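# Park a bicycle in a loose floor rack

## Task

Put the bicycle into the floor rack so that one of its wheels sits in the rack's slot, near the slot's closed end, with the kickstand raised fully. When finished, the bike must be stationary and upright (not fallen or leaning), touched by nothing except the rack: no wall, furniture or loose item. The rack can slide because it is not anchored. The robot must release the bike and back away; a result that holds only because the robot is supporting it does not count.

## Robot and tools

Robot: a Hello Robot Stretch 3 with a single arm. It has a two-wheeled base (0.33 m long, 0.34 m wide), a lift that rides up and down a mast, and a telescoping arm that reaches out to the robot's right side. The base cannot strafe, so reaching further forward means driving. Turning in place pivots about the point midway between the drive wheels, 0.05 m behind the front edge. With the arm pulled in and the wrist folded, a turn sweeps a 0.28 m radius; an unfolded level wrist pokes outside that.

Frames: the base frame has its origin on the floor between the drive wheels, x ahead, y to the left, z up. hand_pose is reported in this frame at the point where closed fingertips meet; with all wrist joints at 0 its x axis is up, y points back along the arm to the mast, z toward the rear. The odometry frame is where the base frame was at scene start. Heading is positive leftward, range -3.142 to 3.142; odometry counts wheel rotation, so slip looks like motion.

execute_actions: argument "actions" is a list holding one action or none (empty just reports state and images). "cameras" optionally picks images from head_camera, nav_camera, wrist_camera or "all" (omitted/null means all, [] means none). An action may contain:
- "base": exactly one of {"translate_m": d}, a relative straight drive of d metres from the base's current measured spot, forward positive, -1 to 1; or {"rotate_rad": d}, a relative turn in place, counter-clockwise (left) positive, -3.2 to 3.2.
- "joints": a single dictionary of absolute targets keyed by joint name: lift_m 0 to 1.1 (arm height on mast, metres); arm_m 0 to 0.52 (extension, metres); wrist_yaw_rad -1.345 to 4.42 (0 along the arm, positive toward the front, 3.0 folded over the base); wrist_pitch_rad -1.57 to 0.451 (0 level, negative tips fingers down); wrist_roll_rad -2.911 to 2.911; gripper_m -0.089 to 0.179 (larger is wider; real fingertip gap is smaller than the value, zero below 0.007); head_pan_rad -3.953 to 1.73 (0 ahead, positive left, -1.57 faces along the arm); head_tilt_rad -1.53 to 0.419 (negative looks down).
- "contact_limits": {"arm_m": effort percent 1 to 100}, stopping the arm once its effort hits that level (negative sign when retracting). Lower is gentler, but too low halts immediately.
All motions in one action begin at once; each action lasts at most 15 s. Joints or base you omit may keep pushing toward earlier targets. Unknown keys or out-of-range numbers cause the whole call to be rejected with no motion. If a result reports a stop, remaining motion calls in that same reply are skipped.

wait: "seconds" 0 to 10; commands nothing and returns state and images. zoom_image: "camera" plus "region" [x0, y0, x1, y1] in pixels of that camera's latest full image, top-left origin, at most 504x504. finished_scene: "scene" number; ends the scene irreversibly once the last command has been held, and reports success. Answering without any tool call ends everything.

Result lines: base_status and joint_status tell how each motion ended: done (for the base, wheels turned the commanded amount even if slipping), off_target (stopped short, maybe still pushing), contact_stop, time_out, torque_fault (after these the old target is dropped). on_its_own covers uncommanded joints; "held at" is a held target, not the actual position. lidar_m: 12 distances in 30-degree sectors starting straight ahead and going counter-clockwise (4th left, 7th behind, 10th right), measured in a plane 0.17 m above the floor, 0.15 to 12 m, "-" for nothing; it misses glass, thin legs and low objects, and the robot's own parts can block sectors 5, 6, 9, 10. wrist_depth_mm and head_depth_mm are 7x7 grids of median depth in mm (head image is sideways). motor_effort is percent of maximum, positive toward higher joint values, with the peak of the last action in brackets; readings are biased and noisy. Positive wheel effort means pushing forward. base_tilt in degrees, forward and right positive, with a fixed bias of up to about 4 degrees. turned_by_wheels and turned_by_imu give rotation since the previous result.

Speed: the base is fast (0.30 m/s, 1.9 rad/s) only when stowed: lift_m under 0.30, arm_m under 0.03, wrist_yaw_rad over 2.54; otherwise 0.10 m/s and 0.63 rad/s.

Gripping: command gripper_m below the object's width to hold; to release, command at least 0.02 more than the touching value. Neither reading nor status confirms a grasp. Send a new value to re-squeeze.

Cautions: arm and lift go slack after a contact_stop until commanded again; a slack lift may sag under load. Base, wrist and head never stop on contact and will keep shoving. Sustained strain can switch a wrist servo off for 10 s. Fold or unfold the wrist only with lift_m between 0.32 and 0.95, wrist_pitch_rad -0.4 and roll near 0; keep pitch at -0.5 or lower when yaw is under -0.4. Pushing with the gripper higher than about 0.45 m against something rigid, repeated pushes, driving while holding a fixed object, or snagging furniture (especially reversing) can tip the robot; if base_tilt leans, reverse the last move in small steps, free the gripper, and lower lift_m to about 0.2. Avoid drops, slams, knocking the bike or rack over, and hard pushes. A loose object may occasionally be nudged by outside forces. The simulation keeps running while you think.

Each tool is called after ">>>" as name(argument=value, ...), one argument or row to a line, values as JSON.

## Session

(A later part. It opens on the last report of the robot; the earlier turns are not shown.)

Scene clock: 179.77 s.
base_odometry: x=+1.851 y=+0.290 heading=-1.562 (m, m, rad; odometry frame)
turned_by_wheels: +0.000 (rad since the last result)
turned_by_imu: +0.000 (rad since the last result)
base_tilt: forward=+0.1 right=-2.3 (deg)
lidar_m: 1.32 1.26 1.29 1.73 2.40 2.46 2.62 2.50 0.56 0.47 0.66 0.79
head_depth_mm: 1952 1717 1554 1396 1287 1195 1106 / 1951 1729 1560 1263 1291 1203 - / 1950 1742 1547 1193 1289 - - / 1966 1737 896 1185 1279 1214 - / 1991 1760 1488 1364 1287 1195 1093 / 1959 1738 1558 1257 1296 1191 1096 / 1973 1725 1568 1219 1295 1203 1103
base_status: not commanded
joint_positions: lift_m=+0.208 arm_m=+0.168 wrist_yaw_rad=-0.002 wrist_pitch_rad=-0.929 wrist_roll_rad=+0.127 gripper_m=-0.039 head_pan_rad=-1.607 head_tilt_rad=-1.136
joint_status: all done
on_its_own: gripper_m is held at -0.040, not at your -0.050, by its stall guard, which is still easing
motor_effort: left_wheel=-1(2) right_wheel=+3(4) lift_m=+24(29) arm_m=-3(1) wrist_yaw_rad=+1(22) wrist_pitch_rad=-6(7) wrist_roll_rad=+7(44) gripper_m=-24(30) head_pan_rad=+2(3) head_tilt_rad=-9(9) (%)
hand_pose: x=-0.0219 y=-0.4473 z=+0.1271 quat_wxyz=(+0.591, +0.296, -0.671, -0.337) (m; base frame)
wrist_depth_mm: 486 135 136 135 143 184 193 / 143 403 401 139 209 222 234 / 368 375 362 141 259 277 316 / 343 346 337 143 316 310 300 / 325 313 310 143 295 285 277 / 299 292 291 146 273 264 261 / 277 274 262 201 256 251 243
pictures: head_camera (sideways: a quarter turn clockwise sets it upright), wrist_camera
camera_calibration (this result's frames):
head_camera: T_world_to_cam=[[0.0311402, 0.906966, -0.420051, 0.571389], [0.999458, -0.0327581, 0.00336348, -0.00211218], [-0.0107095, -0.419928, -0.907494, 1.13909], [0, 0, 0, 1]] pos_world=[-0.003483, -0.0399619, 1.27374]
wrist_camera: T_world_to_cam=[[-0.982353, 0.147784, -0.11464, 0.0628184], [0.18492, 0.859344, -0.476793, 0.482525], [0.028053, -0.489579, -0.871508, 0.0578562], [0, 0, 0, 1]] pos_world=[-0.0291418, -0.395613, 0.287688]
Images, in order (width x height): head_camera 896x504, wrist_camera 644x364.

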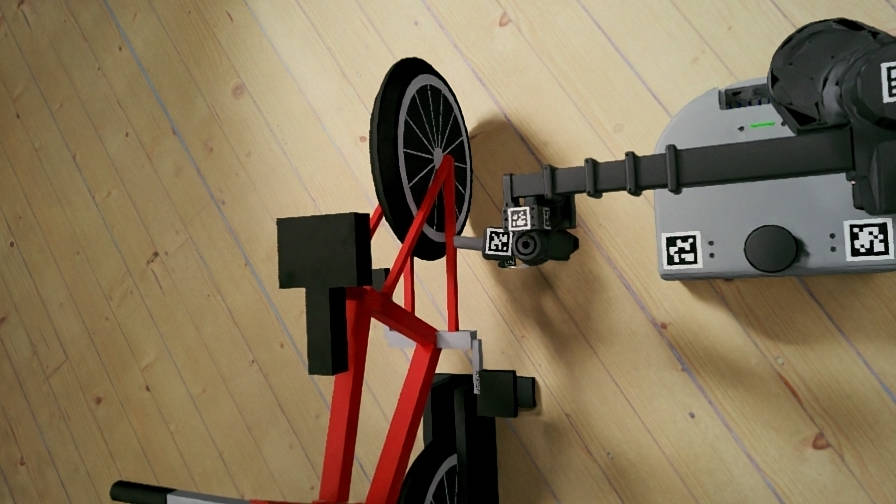

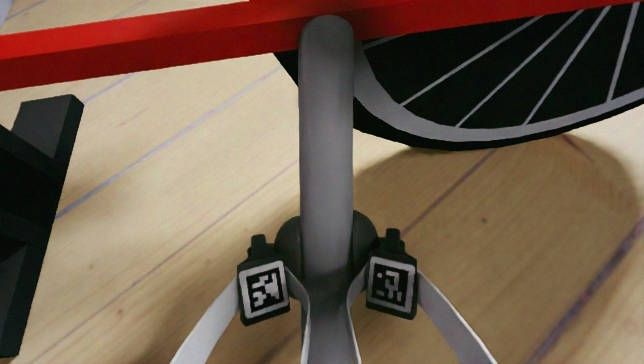

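>>> execute_actions(
  actions=[
    {"joints": {"gripper_m": 0.07}},
  ],
  cameras=[],
)

>>> execute_actions(
  actions=[
    {"joints": {"lift_m": 0.33, "arm_m": 0.09}},
  ],
  cameras=[],
)

>>> execute_actions(
  actions=[
    {"base": {"translate_m": -0.536}, "joints": {"arm_m": 0.03, "wrist_yaw_rad": 1.57, "wrist_pitch_rad": -1.4, "wrist_roll_rad": 0.0, "gripper_m": 0.0, "lift_m": 0.36, "head_pan_rad": -1.0, "head_tilt_rad": -1.0}},
  ],
  cameras=["head_camera"],
)

Scene clock: 182.50 s.
base_odometry: x=+1.851 y=+0.290 heading=-1.562 (m, m, rad; odometry frame)
turned_by_wheels: +0.000 (rad since the last result)
turned_by_imu: +0.000 (rad since the last result)
base_tilt: forward=+0.1 right=-2.4 (deg)
lidar_m: 1.31 1.26 1.29 1.72 2.40 2.46 2.63 2.50 0.57 0.47 0.66 0.80
head_depth_mm: 1973 1733 1556 1386 1299 1191 1112 / 1953 1735 1564 1261 1287 1210 - / 1972 1739 1566 1187 1284 - - / 1963 1729 891 1194 1275 1220 - / 1994 1747 1495 1345 1294 1188 1098 / 1973 1725 1565 1260 1289 1192 1110 / 1947 1709 1558 1212 1297 1195 1099
base_status: not commanded
joint_positions: lift_m=+0.208 arm_m=+0.168 wrist_yaw_rad=-0.002 wrist_pitch_rad=-0.943 wrist_roll_rad=+0.137 gripper_m=+0.070 head_pan_rad=-1.607 head_tilt_rad=-1.136
joint_status: all done
motor_effort: left_wheel=-1(2) right_wheel=+3(3) lift_m=+24(24) arm_m=-1(3) wrist_yaw_rad=+1(1) wrist_pitch_rad=+1(5) wrist_roll_rad=+1(7) gripper_m=+0(78) head_pan_rad=+3(3) head_tilt_rad=-9(9) (%)
hand_pose: x=-0.0219 y=-0.4441 z=+0.1253 quat_wxyz=(+0.585, +0.298, -0.671, -0.343) (m; base frame)
wrist_depth_mm: 135 134 134 133 181 188 199 / 388 400 395 139 214 227 242 / 365 371 359 142 271 288 314 / 346 340 331 144 311 304 296 / 317 316 310 147 295 284 275 / 296 292 - 149 274 263 257 / 280 272 266 152 253 249 243
pictures: none
No camera images: the call's "cameras" was empty. Leave "cameras" out to get every camera's image.

Scene clock: 184.43 s.
base_odometry: x=+1.851 y=+0.290 heading=-1.562 (m, m, rad; odometry frame)
turned_by_wheels: +0.000 (rad since the last result)
turned_by_imu: +0.000 (rad since the last result)
base_tilt: forward=+0.1 right=-2.3 (deg)
lidar_m: 1.32 1.26 1.29 1.73 2.40 2.46 2.63 2.50 0.57 0.47 0.66 0.80
head_depth_mm: 1966 1740 1548 1393 1288 1189 - / 1967 1733 1539 1261 1293 1213 - / 1961 1746 1552 1187 1341 - - / 1983 1743 896 1297 1262 1218 - / 1954 1723 1493 1358 1295 1190 1102 / 1960 1742 1562 1251 1287 1201 1101 / 1974 1715 1570 1221 1292 1188 1102
base_status: not commanded
joint_positions: lift_m=+0.330 arm_m=+0.090 wrist_yaw_rad=-0.002 wrist_pitch_rad=-0.944 wrist_roll_rad=+0.137 gripper_m=+0.070 head_pan_rad=-1.607 head_tilt_rad=-1.136
joint_status: all done
motor_effort: left_wheel=-2(2) right_wheel=+2(3) lift_m=+31(33) arm_m=-2(3) wrist_yaw_rad=+2(1) wrist_pitch_rad=+2(2) wrist_roll_rad=+1(1) gripper_m=+0(0) head_pan_rad=+3(3) head_tilt_rad=-9(9) (%)
hand_pose: x=-0.0219 y=-0.3659 z=+0.2468 quat_wxyz=(+0.585, +0.298, -0.671, -0.344) (m; base frame)
wrist_depth_mm: 263 315 342 264 274 280 304 / 275 287 553 284 297 348 472 / 363 279 509 373 406 449 457 / 263 475 466 442 443 430 420 / 441 439 435 414 413 401 394 / 428 411 - 392 385 382 365 / 395 391 378 370 362 355 344
pictures: none
No camera images: the call's "cameras" was empty. Leave "cameras" out to get every camera's image.

Scene clock: 190.90 s.
base_odometry: x=+1.846 y=+0.826 heading=-1.562 (m, m, rad; odometry frame)
turned_by_wheels: +0.000 (rad since the last result)
turned_by_imu: +0.000 (rad since the last result)
base_tilt: forward=+0.1 right=-2.3 (deg)
lidar_m: 1.79 1.71 1.77 2.21 2.12 2.17 2.15 2.05 2.11 0.58 0.57 0.68
head_depth_mm: 2415 2032 1750 1515 1347 1215 1083 / 2423 2069 1745 1520 1344 1244 - / 2413 2040 1746 1523 1338 1228 - / 2417 2060 1745 1221 1354 1216 1121 / 2389 2055 1032 1329 1353 1210 1098 / 2419 2046 1285 1472 1357 1220 1095 / 2374 2014 1343 1484 1358 1215 1105
base_status: done
joint_positions: lift_m=+0.360 arm_m=+0.030 wrist_yaw_rad=+1.566 wrist_pitch_rad=-1.396 wrist_roll_rad=+0.003 gripper_m=+0.000 head_pan_rad=-1.007 head_tilt_rad=-1.001
joint_status: all done
motor_effort: left_wheel=+0(7) right_wheel=+2(4) lift_m=+31(31) arm_m=-2(5) wrist_yaw_rad=+3(3) wrist_pitch_rad=-2(3) wrist_roll_rad=-2(2) gripper_m=-2(80) head_pan_rad=+3(34) head_tilt_rad=+1(19) (%)
hand_pose: x=-0.0006 y=-0.1756 z=+0.2420 quat_wxyz=(+0.705, +0.704, -0.064, +0.059) (m; base frame)
wrist_depth_mm: 407 411 407 409 407 411 411 / 406 406 407 407 409 408 410 / 408 407 409 404 406 407 405 / 403 405 404 405 407 408 409 / - - - - 403 404 399 / - - - - 397 401 400 / - - - 400 402 399 392
pictures: head_camera (sideways: a quarter turn clockwise sets it upright)
camera_calibration (this result's frames):
head_camera: T_world_to_cam=[[-0.451688, 0.711673, -0.538052, 0.728042], [0.843299, 0.537436, 0.00291966, -0.00058235], [0.291246, -0.45242, -0.842907, 1.05332], [0, 0, 0, 1]] pos_world=[0.0225631, -0.0412719, 1.27958]
Images, in order (width x height): head_camera 896x504.

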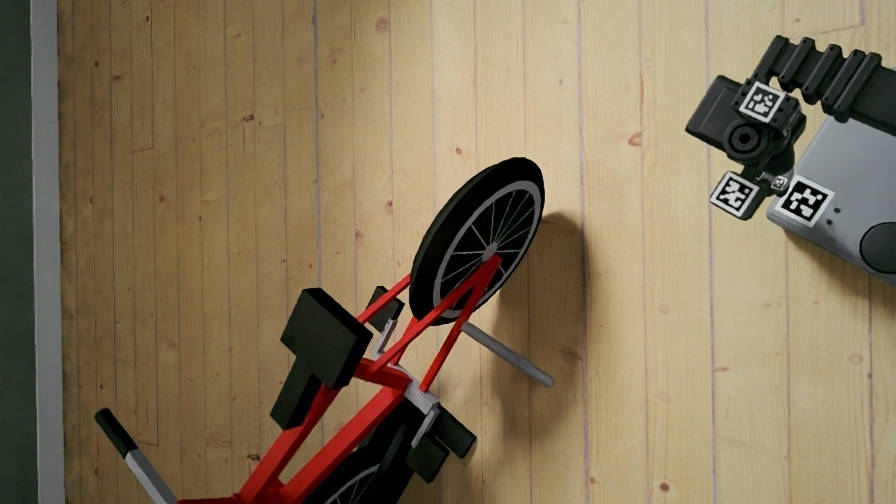

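>>> execute_actions(
  actions=[
    {"base": {"rotate_rad": 1.551}, "joints": {"head_pan_rad": -2.3, "head_tilt_rad": -1.05}},
  ],
  cameras=["head_camera"],
)

Scene clock: 194.40 s.
base_odometry: x=+1.846 y=+0.826 heading=-0.011 (m, m, rad; odometry frame)
turned_by_wheels: +1.551 (rad since the last result)
turned_by_imu: +1.574 (rad since the last result)
base_tilt: forward=+0.1 right=-2.3 (deg)
lidar_m: 2.21 2.11 2.15 2.16 2.06 2.10 2.78 0.57 0.69 1.80 1.71 1.75
head_depth_mm: 2332 1942 1687 1494 1329 1230 - / 2321 1953 1677 1191 1317 1237 - / 2311 1970 1358 1227 1337 1238 - / 2235 1945 1150 1439 1334 - - / 2338 1826 1412 1490 1342 - 1086 / 2332 1426 1624 1480 1329 1214 1110 / 2356 1919 1696 1492 1338 1213 1098
base_status: done
joint_positions: lift_m=+0.360 arm_m=+0.030 wrist_yaw_rad=+1.566 wrist_pitch_rad=-1.397 wrist_roll_rad=+0.003 gripper_m=+0.000 head_pan_rad=-2.293 head_tilt_rad=-1.037
joint_status: all done
motor_effort: left_wheel=-3(8) right_wheel=+5(10) lift_m=+30(31) arm_m=-2(2) wrist_yaw_rad=+3(4) wrist_pitch_rad=-2(2) wrist_roll_rad=-2(2) gripper_m=-2(3) head_pan_rad=-3(39) head_tilt_rad=-9(15) (%)
hand_pose: x=-0.0007 y=-0.1756 z=+0.2420 quat_wxyz=(+0.705, +0.704, -0.064, +0.059) (m; base frame)
wrist_depth_mm: 407 410 406 408 405 413 409 / 405 410 410 411 408 408 408 / 404 412 410 405 408 404 407 / 410 405 404 403 399 402 400 / - - - - 406 403 403 / - - - - 402 399 400 / - - - 403 400 394 402
pictures: head_camera (sideways: a quarter turn clockwise sets it upright)
camera_calibration (this result's frames):
head_camera: T_world_to_cam=[[0.56865, 0.647475, -0.50736, 0.681836], [0.75254, -0.658539, 0.00304389, -0.000190312], [-0.332146, -0.38354, -0.861729, 1.08159], [0, 0, 0, 1]] pos_world=[-0.0283383, -0.0267653, 1.27797]
Images, in order (width x height): head_camera 896x504.

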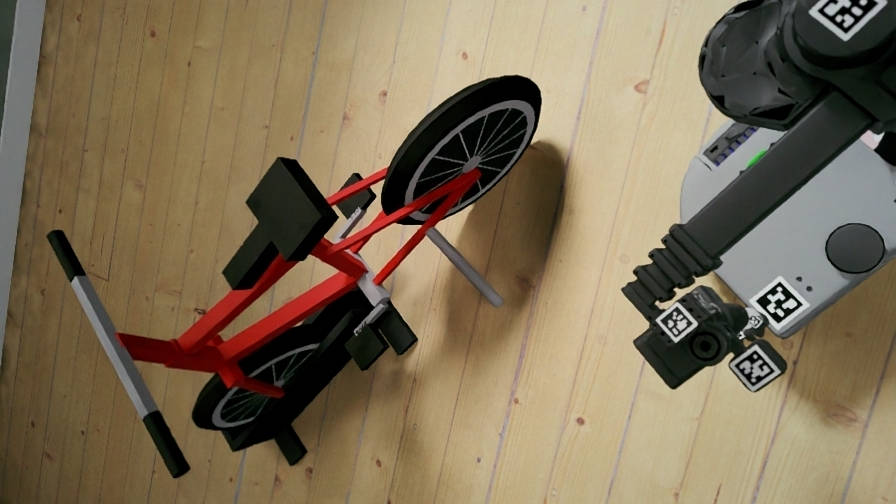

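>>> execute_actions(
  actions=[
    {"base": {"translate_m": -0.375}, "joints": {"head_pan_rad": -1.75, "head_tilt_rad": -1.15, "lift_m": 0.31}},
  ],
)

Scene clock: 199.33 s.
base_odometry: x=+1.471 y=+0.830 heading=-0.011 (m, m, rad; odometry frame)
turned_by_wheels: +0.000 (rad since the last result)
turned_by_imu: +0.000 (rad since the last result)
base_tilt: forward=+0.1 right=-2.3 (deg)
lidar_m: 2.55 2.42 2.48 1.94 1.85 1.88 2.47 0.25 0.25 0.51 1.91 1.96
head_depth_mm: 1966 1729 1563 1412 1287 1201 - / 1927 1732 1545 1401 1286 1221 - / 1962 1734 887 1119 978 - - / 1971 1180 1279 1375 1319 - 1090 / 1967 1734 1551 1417 1297 1181 1100 / 1969 1740 1563 1425 1293 1196 1102 / 1944 1732 1570 1421 1285 1190 1112
base_status: done
joint_positions: lift_m=+0.310 arm_m=+0.030 wrist_yaw_rad=+1.566 wrist_pitch_rad=-1.397 wrist_roll_rad=+0.003 gripper_m=+0.000 head_pan_rad=-1.757 head_tilt_rad=-1.136
joint_status: all done
motor_effort: left_wheel=-3(11) right_wheel=+4(5) lift_m=+24(24) arm_m=-2(2) wrist_yaw_rad=+3(3) wrist_pitch_rad=-2(2) wrist_roll_rad=-2(2) gripper_m=-2(2) head_pan_rad=+3(27) head_tilt_rad=-10(23) (%)
hand_pose: x=-0.0008 y=-0.1756 z=+0.1923 quat_wxyz=(+0.705, +0.704, -0.064, +0.059) (m; base frame)
wrist_depth_mm: 358 361 362 359 359 360 356 / 358 356 358 357 356 358 357 / 353 357 358 360 358 358 357 / 357 356 - 356 354 350 353 / - - - - 357 353 356 / - - - - 352 351 349 / - - - 350 347 347 352
pictures: head_camera (sideways: a quarter turn clockwise sets it upright), nav_camera (sideways: a quarter turn counterclockwise sets it upright), wrist_camera
camera_calibration (this result's frames):
head_camera: T_world_to_cam=[[0.166521, 0.892093, -0.420048, 0.570559], [0.9833, -0.181962, 0.00336349, -0.00201363], [-0.0734321, -0.413593, -0.907496, 1.13948], [0, 0, 0, 1]] pos_world=[-0.00935551, -0.0380777, 1.27374]
nav_camera: T_world_to_cam=[[-0.172733, -0.882165, 0.43812, -0.525135], [-0.982465, 0.186009, -0.0128133, 0.073192], [-0.0701907, -0.43265, -0.898825, 1.1299], [0, 0, 0, 1]] pos_world=[0.0605087, 0.0119816, 1.24659]
wrist_camera: T_world_to_cam=[[-0.0659723, -0.997702, -0.0154185, -0.168607], [-0.996952, 0.0665518, -0.0407099, 0.0522036], [0.0416425, 0.0126858, -0.999052, 0.359884], [0, 0, 0, 1]] pos_world=[0.0259346, -0.176259, 0.359069]
Images, in order (width x height): head_camera 896x504, nav_camera 672x504, wrist_camera 644x364.

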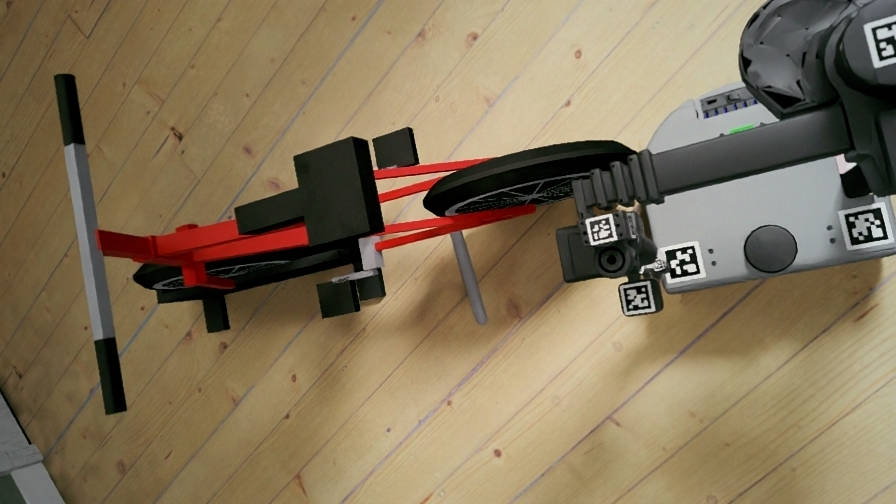

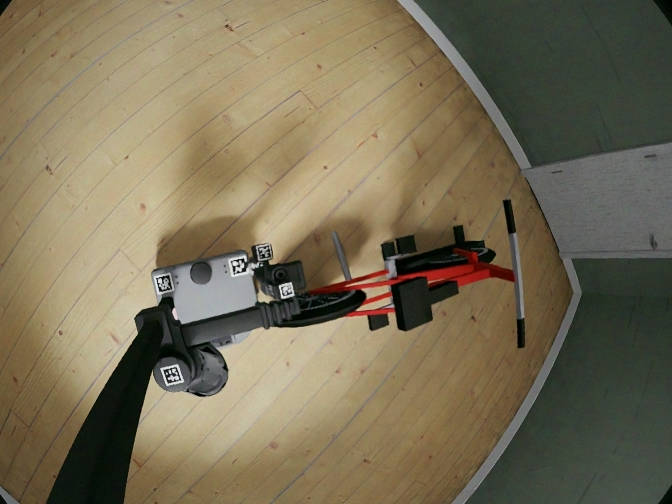

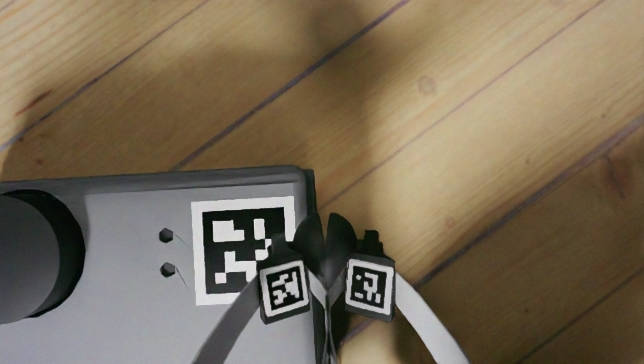

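>>> execute_actions(
  actions=[
    {"joints": {"wrist_pitch_rad": -0.9, "wrist_roll_rad": -1.57, "lift_m": 0.20, "arm_m": 0.28}},
  ],
)

Scene clock: 202.97 s.
base_odometry: x=+1.471 y=+0.830 heading=-0.011 (m, m, rad; odometry frame)
turned_by_wheels: +0.000 (rad since the last result)
turned_by_imu: +0.000 (rad since the last result)
base_tilt: forward=+0.1 right=-2.3 (deg)
lidar_m: 2.55 2.42 2.47 1.95 1.85 1.90 2.47 0.25 0.25 0.51 1.91 1.96
head_depth_mm: 1961 1732 1544 1406 1283 1184 1092 / 1904 1743 1558 1413 1289 1215 - / 1951 1735 887 1121 974 - - / 1961 1182 1288 1402 1285 - 1089 / 1951 1712 1564 1425 1283 1187 1105 / 1963 1734 1561 1412 1287 1184 1103 / 1943 1743 1566 1417 1295 1192 1105
base_status: not commanded
joint_positions: lift_m=+0.200 arm_m=+0.280 wrist_yaw_rad=+1.567 wrist_pitch_rad=-0.912 wrist_roll_rad=-1.568 gripper_m=+0.000 head_pan_rad=-1.757 head_tilt_rad=-1.136
joint_status: all done
motor_effort: left_wheel=-3(3) right_wheel=+5(4) lift_m=+23(24) arm_m=+3(5) wrist_yaw_rad=+2(3) wrist_pitch_rad=+5(6) wrist_roll_rad=-2(3) gripper_m=-2(2) head_pan_rad=+4(3) head_tilt_rad=-10(8) (%)
hand_pose: x=+0.1164 y=-0.4251 z=+0.1215 quat_wxyz=(+0.636, +0.313, +0.311, +0.633) (m; base frame)
wrist_depth_mm: 187 209 243 294 370 491 755 / 188 212 249 298 378 514 787 / 191 215 253 305 385 537 839 / 193 216 255 312 403 551 883 / 196 221 259 315 406 564 929 / 196 224 256 - 449 585 987 / 201 227 277 332 408 602 -
pictures: head_camera (sideways: a quarter turn clockwise sets it upright), nav_camera (sideways: a quarter turn counterclockwise sets it upright), wrist_camera
camera_calibration (this result's frames):
head_camera: T_world_to_cam=[[0.166521, 0.892095, -0.420045, 0.570556], [0.9833, -0.181962, 0.0033635, -0.00201364], [-0.0734316, -0.413591, -0.907497, 1.13948], [0, 0, 0, 1]] pos_world=[-0.00935549, -0.0380776, 1.27374]
nav_camera: T_world_to_cam=[[-0.172733, -0.882166, 0.438117, -0.525132], [-0.982465, 0.186009, -0.0128133, 0.073192], [-0.0701902, -0.432648, -0.898826, 1.1299], [0, 0, 0, 1]] pos_world=[0.0605088, 0.0119817, 1.24659]
wrist_camera: T_world_to_cam=[[0.792946, -0.0654153, 0.605771, -0.190081], [-0.132904, -0.988849, 0.0671873, -0.379572], [0.594621, -0.133786, -0.792797, 0.135726], [0, 0, 0, 1]] pos_world=[0.019571, -0.369616, 0.248251]
Images, in order (width x height): head_camera 896x504, nav_camera 672x504, wrist_camera 644x364.

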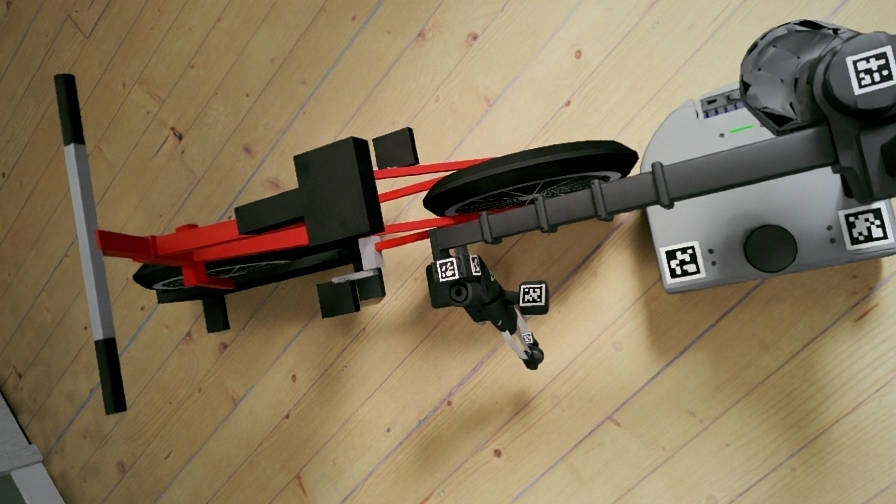

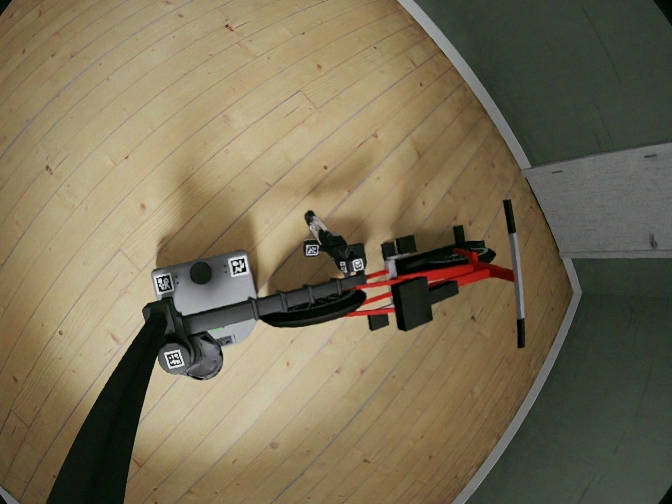

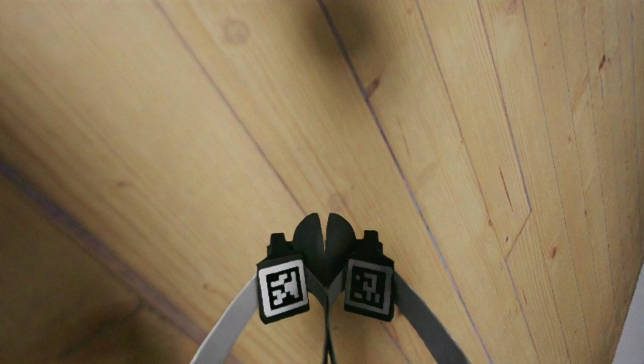

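>>> execute_actions(
  actions=[
    {"joints": {"arm_m": 0.445}},
  ],
  cameras=["head_camera", "wrist_camera"],
)

Scene clock: 205.57 s.
base_odometry: x=+1.471 y=+0.830 heading=-0.011 (m, m, rad; odometry frame)
turned_by_wheels: +0.000 (rad since the last result)
turned_by_imu: +0.000 (rad since the last result)
base_tilt: forward=+0.1 right=-2.3 (deg)
lidar_m: 2.55 2.42 2.48 1.95 1.85 1.89 2.46 0.25 0.25 0.51 1.91 1.96
head_depth_mm: 1956 1730 1551 1399 1287 1180 1091 / 1941 1732 1558 1406 1297 1217 - / 1965 1741 886 1120 976 - - / 1970 1181 1251 1377 1286 - 1090 / 1979 1748 1566 1394 1294 1186 1099 / 1963 1741 1573 1409 1286 1191 1105 / 1935 1736 1547 1396 1299 1194 1101
base_status: not commanded
joint_positions: lift_m=+0.200 arm_m=+0.445 wrist_yaw_rad=+1.567 wrist_pitch_rad=-0.912 wrist_roll_rad=-1.568 gripper_m=+0.000 head_pan_rad=-1.757 head_tilt_rad=-1.136
joint_status: all done
motor_effort: left_wheel=-3(3) right_wheel=+4(4) lift_m=+23(23) arm_m=+3(4) wrist_yaw_rad=+1(2) wrist_pitch_rad=+5(6) wrist_roll_rad=-2(2) gripper_m=-2(2) head_pan_rad=+3(3) head_tilt_rad=-9(10) (%)
hand_pose: x=+0.1164 y=-0.5901 z=+0.1215 quat_wxyz=(+0.636, +0.313, +0.311, +0.633) (m; base frame)
wrist_depth_mm: 187 209 244 293 367 494 758 / 189 211 246 298 375 513 775 / 126 214 250 303 385 520 825 / 190 217 256 312 397 553 879 / 193 220 261 315 409 561 936 / 197 224 256 - 451 585 - / 200 226 275 328 409 612 -
pictures: head_camera (sideways: a quarter turn clockwise sets it upright), wrist_camera
camera_calibration (this result's frames):
head_camera: T_world_to_cam=[[0.166521, 0.892095, -0.420044, 0.570553], [0.9833, -0.181962, 0.00336351, -0.00201365], [-0.0734312, -0.413589, -0.907498, 1.13948], [0, 0, 0, 1]] pos_world=[-0.00935548, -0.0380775, 1.27374]
wrist_camera: T_world_to_cam=[[0.792906, -0.0653797, 0.605827, -0.200873], [-0.132881, -0.988851, 0.0671997, -0.542735], [0.594679, -0.133786, -0.792753, 0.113638], [0, 0, 0, 1]] pos_world=[0.0195757, -0.534614, 0.248253]
Images, in order (width x height): head_camera 896x504, wrist_camera 644x364.

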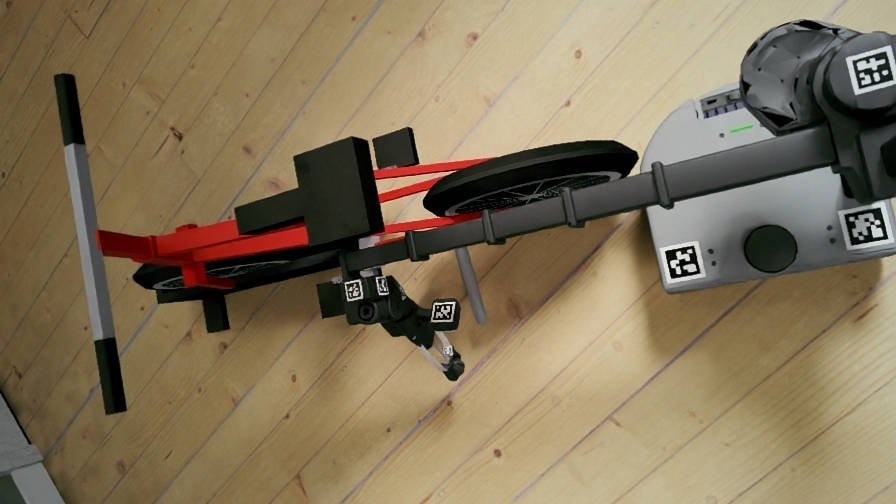

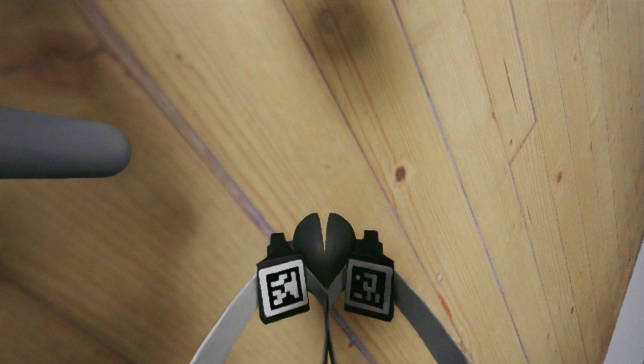

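>>> execute_actions(
  actions=[
    {"joints": {"wrist_pitch_rad": -1.45}},
  ],
  cameras=["wrist_camera"],
)

>>> execute_actions(
  actions=[
    {"joints": {"arm_m": 0.37}},
  ],
  cameras=["head_camera", "wrist_camera"],
)

Scene clock: 206.80 s.
base_odometry: x=+1.471 y=+0.830 heading=-0.011 (m, m, rad; odometry frame)
turned_by_wheels: +0.000 (rad since the last result)
turned_by_imu: +0.000 (rad since the last result)
base_tilt: forward=+0.1 right=-2.3 (deg)
lidar_m: 2.55 2.42 2.48 1.94 1.85 1.89 2.46 0.24 0.25 0.51 1.92 1.96
head_depth_mm: 1947 1706 1552 1400 1285 1187 1094 / 1917 1739 1550 1404 1288 1215 - / 1957 1744 887 1118 975 - - / 1952 1173 1253 1372 1293 - 1092 / 1957 1739 1572 1383 1294 1196 1095 / 1965 1746 1552 1414 1291 1192 1098 / 1946 1742 1569 1421 1297 1192 1102
base_status: not commanded
joint_positions: lift_m=+0.200 arm_m=+0.445 wrist_yaw_rad=+1.567 wrist_pitch_rad=-1.442 wrist_roll_rad=-1.568 gripper_m=+0.000 head_pan_rad=-1.757 head_tilt_rad=-1.136
joint_status: all done
motor_effort: left_wheel=-3(3) right_wheel=+4(4) lift_m=+23(23) arm_m=+3(3) wrist_yaw_rad=+2(2) wrist_pitch_rad=-4(4) wrist_roll_rad=-2(2) gripper_m=-2(2) head_pan_rad=+4(3) head_tilt_rad=-9(9) (%)
hand_pose: x=-0.0123 y=-0.5897 z=+0.0817 quat_wxyz=(+0.533, +0.468, +0.466, +0.529) (m; base frame)
wrist_depth_mm: 202 209 216 224 232 240 251 / - 77 96 225 238 248 257 / 213 84 98 121 159 253 264 / 218 223 231 240 248 258 269 / 221 227 236 243 255 264 276 / 225 232 240 - 263 273 285 / 231 236 249 257 268 277 294
pictures: wrist_camera
camera_calibration (this result's frames):
wrist_camera: T_world_to_cam=[[0.990298, -0.0664225, 0.122053, -0.0333129], [-0.0815665, -0.988975, 0.123594, -0.560823], [0.112498, -0.13235, -0.984798, 0.169259], [0, 0, 0, 1]] pos_world=[-0.031796, -0.534451, 0.240066]
Images, in order (width x height): wrist_camera 644x364.

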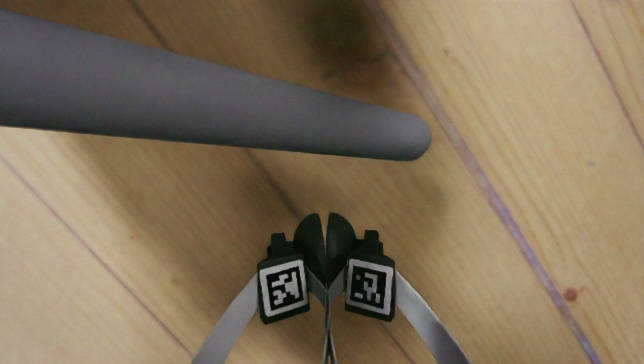

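Scene clock: 208.67 s.
base_odometry: x=+1.471 y=+0.830 heading=-0.011 (m, m, rad; odometry frame)
turned_by_wheels: +0.000 (rad since the last result)
turned_by_imu: +0.000 (rad since the last result)
base_tilt: forward=+0.1 right=-2.4 (deg)
lidar_m: 2.54 2.42 2.47 1.94 1.85 1.89 2.46 0.24 0.24 0.49 1.91 1.97
head_depth_mm: 1945 1732 1558 1417 1295 1183 1091 / 1908 1722 1543 1410 1295 1219 - / 1951 1729 877 1097 973 - - / 1931 1177 1283 1351 1302 - 1095 / 1971 1737 1557 1416 1294 1190 1109 / 1972 1727 1559 1422 1290 1194 1100 / 1934 1732 1558 1414 1293 1199 1102
base_status: not commanded
joint_positions: lift_m=+0.200 arm_m=+0.371 wrist_yaw_rad=+1.566 wrist_pitch_rad=-1.444 wrist_roll_rad=-1.564 gripper_m=+0.000 head_pan_rad=-1.756 head_tilt_rad=-1.137
joint_status: all done
motor_effort: left_wheel=-8(34) right_wheel=+10(38) lift_m=+26(27) arm_m=-7(8) wrist_yaw_rad=+3(4) wrist_pitch_rad=-3(4) wrist_roll_rad=-4(4) gripper_m=-2(2) head_pan_rad=+3(3) head_tilt_rad=-8(9) (%)
hand_pose: x=-0.0129 y=-0.5158 z=+0.0815 quat_wxyz=(+0.533, +0.470, +0.465, +0.527) (m; base frame)
wrist_depth_mm: 203 210 215 224 231 240 248 / 209 211 222 229 237 247 255 / 213 219 226 234 242 252 261 / 217 224 231 237 246 261 269 / 222 225 102 118 256 265 277 / - 81 95 - 264 271 285 / - 237 249 257 267 280 293
pictures: head_camera (sideways: a quarter turn clockwise sets it upright), wrist_camera
camera_calibration (this result's frames):
head_camera: T_world_to_cam=[[0.166116, 0.892551, -0.419235, 0.569503], [0.983396, -0.181442, 0.00336625, -0.0020178], [-0.0730624, -0.412833, -0.907871, 1.13996], [0, 0, 0, 1]] pos_world=[-0.00933062, -0.0380611, 1.2737]
wrist_camera: T_world_to_cam=[[0.990196, -0.0720638, 0.11966, -0.0304948], [-0.0868447, -0.988563, 0.123297, -0.487594], [0.109406, -0.13248, -0.985129, 0.178893], [0, 0, 0, 1]] pos_world=[-0.031721, -0.460515, 0.24]
Images, in order (width x height): head_camera 896x504, wrist_camera 644x364.

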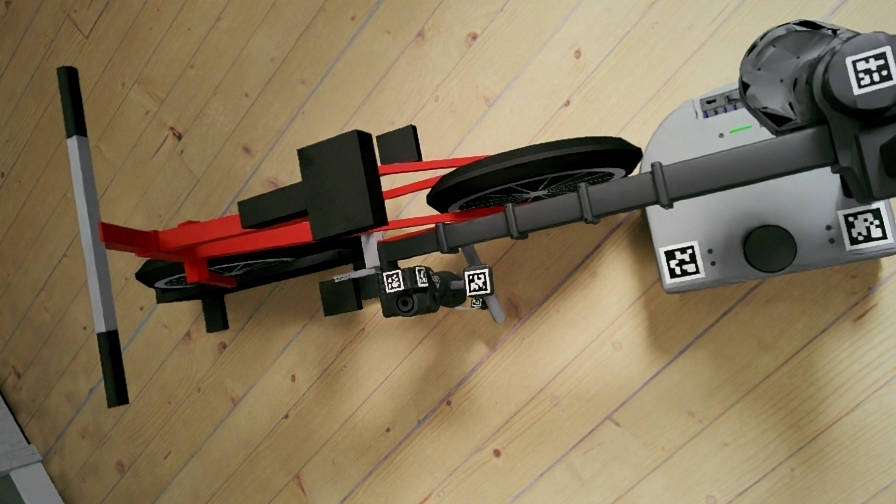

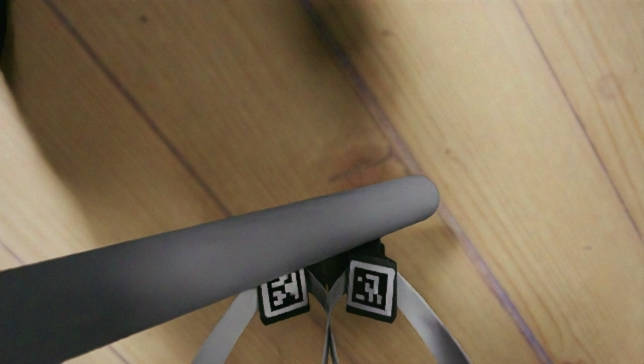

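>>> execute_actions(
  actions=[
    {"joints": {"arm_m": 0.31}},
  ],
  cameras=["head_camera", "wrist_camera"],
)

Scene clock: 210.33 s.
base_odometry: x=+1.471 y=+0.830 heading=-0.011 (m, m, rad; odometry frame)
turned_by_wheels: +0.000 (rad since the last result)
turned_by_imu: +0.001 (rad since the last result)
base_tilt: forward=+0.1 right=-2.3 (deg)
lidar_m: 2.55 2.42 2.48 1.94 1.85 1.89 2.46 0.24 0.24 0.46 1.91 1.97
head_depth_mm: 1928 1715 1561 1411 1279 1191 1091 / 1917 1736 1551 1406 1289 1216 - / 1962 1727 882 1090 969 - - / 1956 1174 1286 1372 1278 - 1091 / 1945 1737 1562 1418 1299 1189 1099 / 1981 1738 1556 1408 1289 1189 1107 / 1903 1741 1562 1417 1292 1194 1107
base_status: not commanded
joint_positions: lift_m=+0.200 arm_m=+0.311 wrist_yaw_rad=+1.577 wrist_pitch_rad=-1.433 wrist_roll_rad=-1.584 gripper_m=+0.000 head_pan_rad=-1.756 head_tilt_rad=-1.137
joint_status: all done
motor_effort: left_wheel=-4(8) right_wheel=-1(10) lift_m=+26(26) arm_m=-5(9) wrist_yaw_rad=-7(7) wrist_pitch_rad=-9(9) wrist_roll_rad=+7(12) gripper_m=-3(3) head_pan_rad=+2(3) head_tilt_rad=-9(8) (%)
hand_pose: x=-0.0100 y=-0.4554 z=+0.0816 quat_wxyz=(+0.528, +0.459, +0.470, +0.538) (m; base frame)
wrist_depth_mm: 202 208 217 225 234 243 252 / 206 214 222 229 239 248 260 / 211 217 225 231 244 254 266 / 215 221 229 116 249 261 272 / 219 225 100 109 258 266 283 / 224 92 92 - 265 275 290 / 226 82 247 260 271 283 297
pictures: head_camera (sideways: a quarter turn clockwise sets it upright), wrist_camera
camera_calibration (this result's frames):
head_camera: T_world_to_cam=[[0.166116, 0.892551, -0.419235, 0.569503], [0.983396, -0.181442, 0.00336625, -0.0020178], [-0.0730624, -0.412833, -0.907871, 1.13996], [0, 0, 0, 1]] pos_world=[-0.00933062, -0.0380611, 1.2737]
wrist_camera: T_world_to_cam=[[0.990531, -0.0404121, 0.13121, -0.0156164], [-0.0569771, -0.990512, 0.125059, -0.428419], [0.124911, -0.13135, -0.983435, 0.187203], [0, 0, 0, 1]] pos_world=[-0.0323252, -0.400396, 0.239728]
Images, in order (width x height): head_camera 896x504, wrist_camera 644x364.

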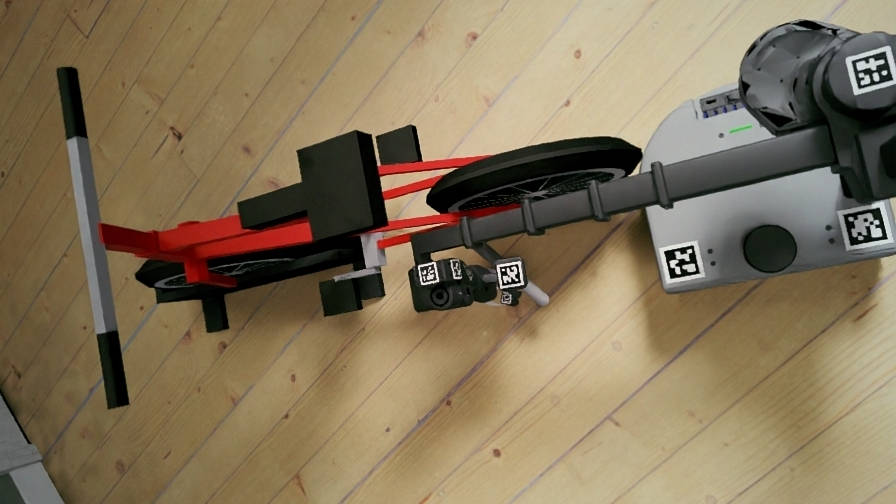

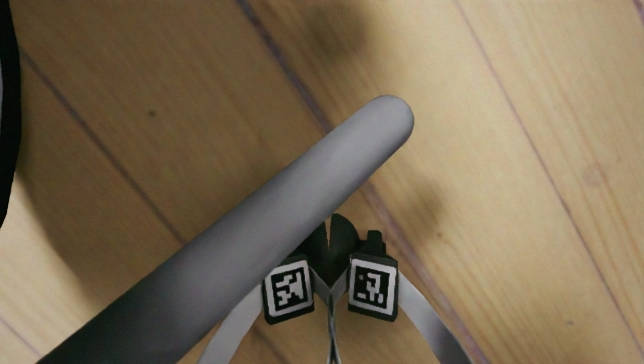

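>>> execute_actions(
  actions=[
    {"joints": {"arm_m": 0.26, "lift_m": 0.215}},
  ],
  cameras=["head_camera", "wrist_camera"],
)

Scene clock: 211.97 s.
base_odometry: x=+1.471 y=+0.830 heading=-0.011 (m, m, rad; odometry frame)
turned_by_wheels: +0.000 (rad since the last result)
turned_by_imu: +0.000 (rad since the last result)
base_tilt: forward=+0.1 right=-2.3 (deg)
lidar_m: 2.54 2.42 2.47 1.95 1.85 1.89 2.46 0.24 0.24 0.89 1.91 1.96
head_depth_mm: 1948 1731 1547 1403 1291 1183 1083 / 1908 1735 1552 1412 1290 1208 - / 1969 1719 881 1136 971 - - / 1964 1179 1326 1437 1275 - 1092 / 1970 1746 1555 1415 1286 1186 1101 / 1973 1727 1549 1409 1293 1194 1106 / 1912 1729 1556 1409 1286 1191 1098
base_status: not commanded
joint_positions: lift_m=+0.215 arm_m=+0.260 wrist_yaw_rad=+1.574 wrist_pitch_rad=-1.442 wrist_roll_rad=-1.575 gripper_m=+0.000 head_pan_rad=-1.756 head_tilt_rad=-1.137
joint_status: all done
motor_effort: left_wheel=-3(4) right_wheel=+4(5) lift_m=+30(31) arm_m=-2(4) wrist_yaw_rad=-4(7) wrist_pitch_rad=-4(11) wrist_roll_rad=+2(7) gripper_m=-2(3) head_pan_rad=+3(2) head_tilt_rad=-9(8) (%)
hand_pose: x=-0.0123 y=-0.4052 z=+0.0964 quat_wxyz=(+0.529, +0.465, +0.469, +0.532) (m; base frame)
wrist_depth_mm: 216 222 231 238 246 257 267 / 221 227 235 244 253 262 273 / 225 232 239 248 257 268 279 / 210 237 246 253 265 274 289 / 207 242 250 258 273 283 296 / 239 246 255 - 280 290 303 / 246 255 265 274 283 296 311
pictures: head_camera (sideways: a quarter turn clockwise sets it upright), wrist_camera
camera_calibration (this result's frames):
head_camera: T_world_to_cam=[[0.166116, 0.892551, -0.419235, 0.569503], [0.983396, -0.181443, 0.00336625, -0.0020178], [-0.0730627, -0.412833, -0.907871, 1.13996], [0, 0, 0, 1]] pos_world=[-0.00933064, -0.0380611, 1.2737]
wrist_camera: T_world_to_cam=[[0.991061, -0.0537543, 0.122099, -0.0177087], [-0.0690183, -0.989824, 0.124441, -0.380416], [0.114167, -0.131756, -0.984686, 0.208382], [0, 0, 0, 1]] pos_world=[-0.0324957, -0.350041, 0.254692]
Images, in order (width x height): head_camera 896x504, wrist_camera 644x364.

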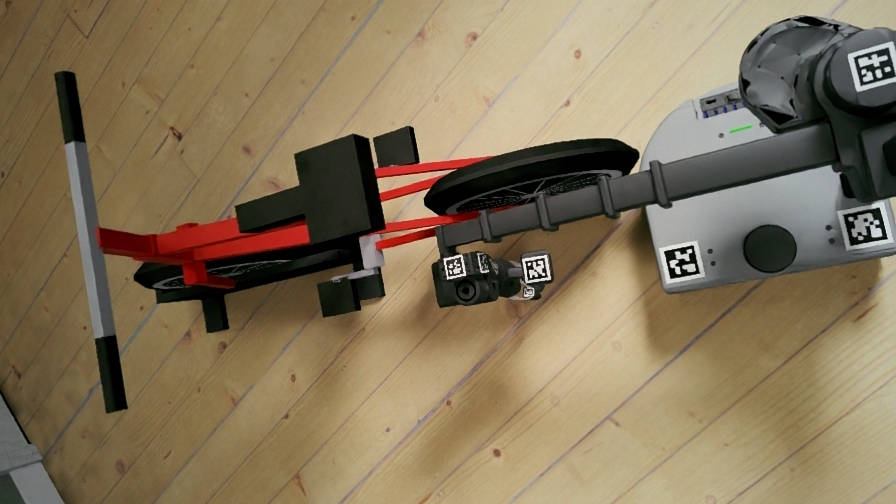

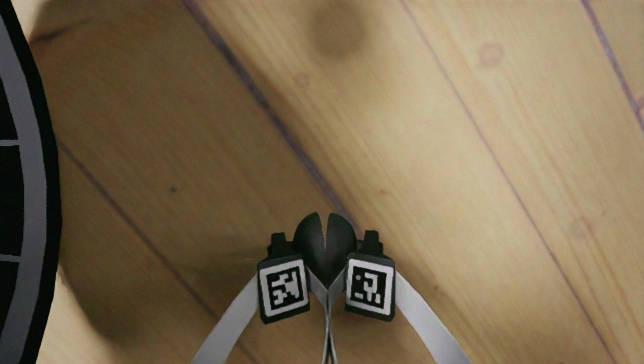

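>>> execute_actions(
  actions=[
    {"joints": {"wrist_yaw_rad": -0.12, "wrist_pitch_rad": -0.5, "wrist_roll_rad": 0.0, "lift_m": 0.205, "arm_m": 0.30, "head_tilt_rad": -1.0}},
  ],
)

Scene clock: 214.43 s.
base_odometry: x=+1.471 y=+0.830 heading=-0.011 (m, m, rad; odometry frame)
turned_by_wheels: +0.000 (rad since the last result)
turned_by_imu: +0.000 (rad since the last result)
base_tilt: forward=+0.1 right=-2.4 (deg)
lidar_m: 2.55 2.42 2.48 1.94 1.85 1.88 2.47 0.24 0.24 0.89 1.92 1.96
head_depth_mm: 2347 2041 1762 1522 1352 1213 1123 / 2447 1998 1739 1523 1350 1201 - / 2510 2018 1751 902 1046 965 - / 2442 2061 1236 1362 1313 1217 - / 2275 2067 1743 1512 1344 1210 1105 / 2092 2050 1768 1524 1365 1221 1102 / 1928 2063 1767 1533 1352 1217 1104
base_status: not commanded
joint_positions: lift_m=+0.205 arm_m=+0.300 wrist_yaw_rad=-0.116 wrist_pitch_rad=-0.520 wrist_roll_rad=-0.004 gripper_m=+0.000 head_pan_rad=-1.756 head_tilt_rad=-1.001
joint_status: all done
motor_effort: left_wheel=-3(3) right_wheel=+4(5) lift_m=+23(26) arm_m=+3(7) wrist_yaw_rad=-4(4) wrist_pitch_rad=+9(11) wrist_roll_rad=+2(3) gripper_m=-2(2) head_pan_rad=+3(2) head_tilt_rad=+0(21) (%)
hand_pose: x=-0.0460 y=-0.6536 z=+0.1956 quat_wxyz=(+0.673, +0.142, -0.691, -0.221) (m; base frame)
wrist_depth_mm: - - - 720 340 195 - / 890 882 878 584 378 199 153 / 662 646 642 228 350 195 149 / 529 523 525 495 187 178 176 / 443 439 441 459 386 170 430 / 379 381 376 - 373 358 350 / 331 329 330 326 325 324 124
pictures: head_camera (sideways: a quarter turn clockwise sets it upright), nav_camera (sideways: a quarter turn counterclockwise sets it upright), wrist_camera
camera_calibration (this result's frames):
head_camera: T_world_to_cam=[[0.154156, 0.82884, -0.53783, 0.724057], [0.983475, -0.181021, 0.00292058, -0.00143862], [-0.094938, -0.529392, -0.843048, 1.05586], [0, 0, 0, 1]] pos_world=[-0.00996161, -0.0414235, 1.27956]
nav_camera: T_world_to_cam=[[-0.159941, -0.816611, 0.554586, -0.676925], [-0.982882, 0.183788, -0.0128387, 0.0732298], [-0.091442, -0.547146, -0.832028, 1.04322], [0, 0, 0, 1]] pos_world=[0.0591017, 0.00454813, 1.24434]
wrist_camera: T_world_to_cam=[[-0.98898, 0.139081, -0.0507382, 0.0590172], [0.124559, 0.59645, -0.792927, 0.584167], [-0.0800179, -0.790509, -0.607201, -0.236129], [0, 0, 0, 1]] pos_world=[-0.0332908, -0.543297, 0.322818]
Images, in order (width x height): head_camera 896x504, nav_camera 672x504, wrist_camera 644x364.

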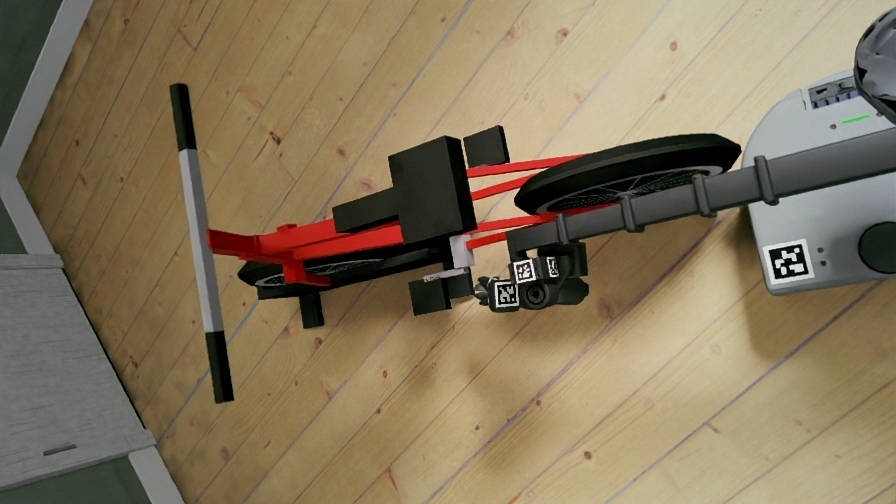

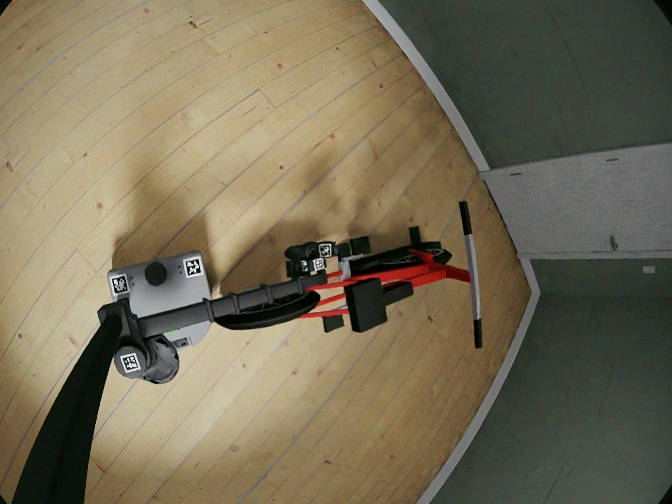

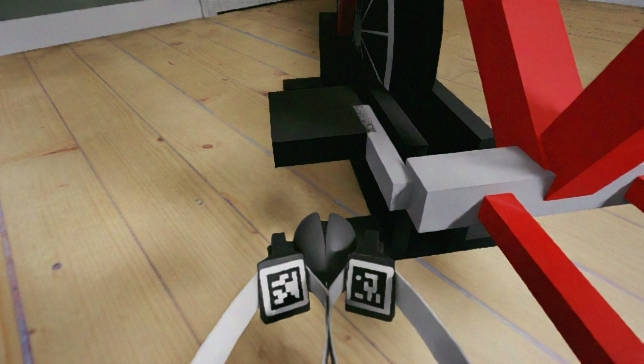

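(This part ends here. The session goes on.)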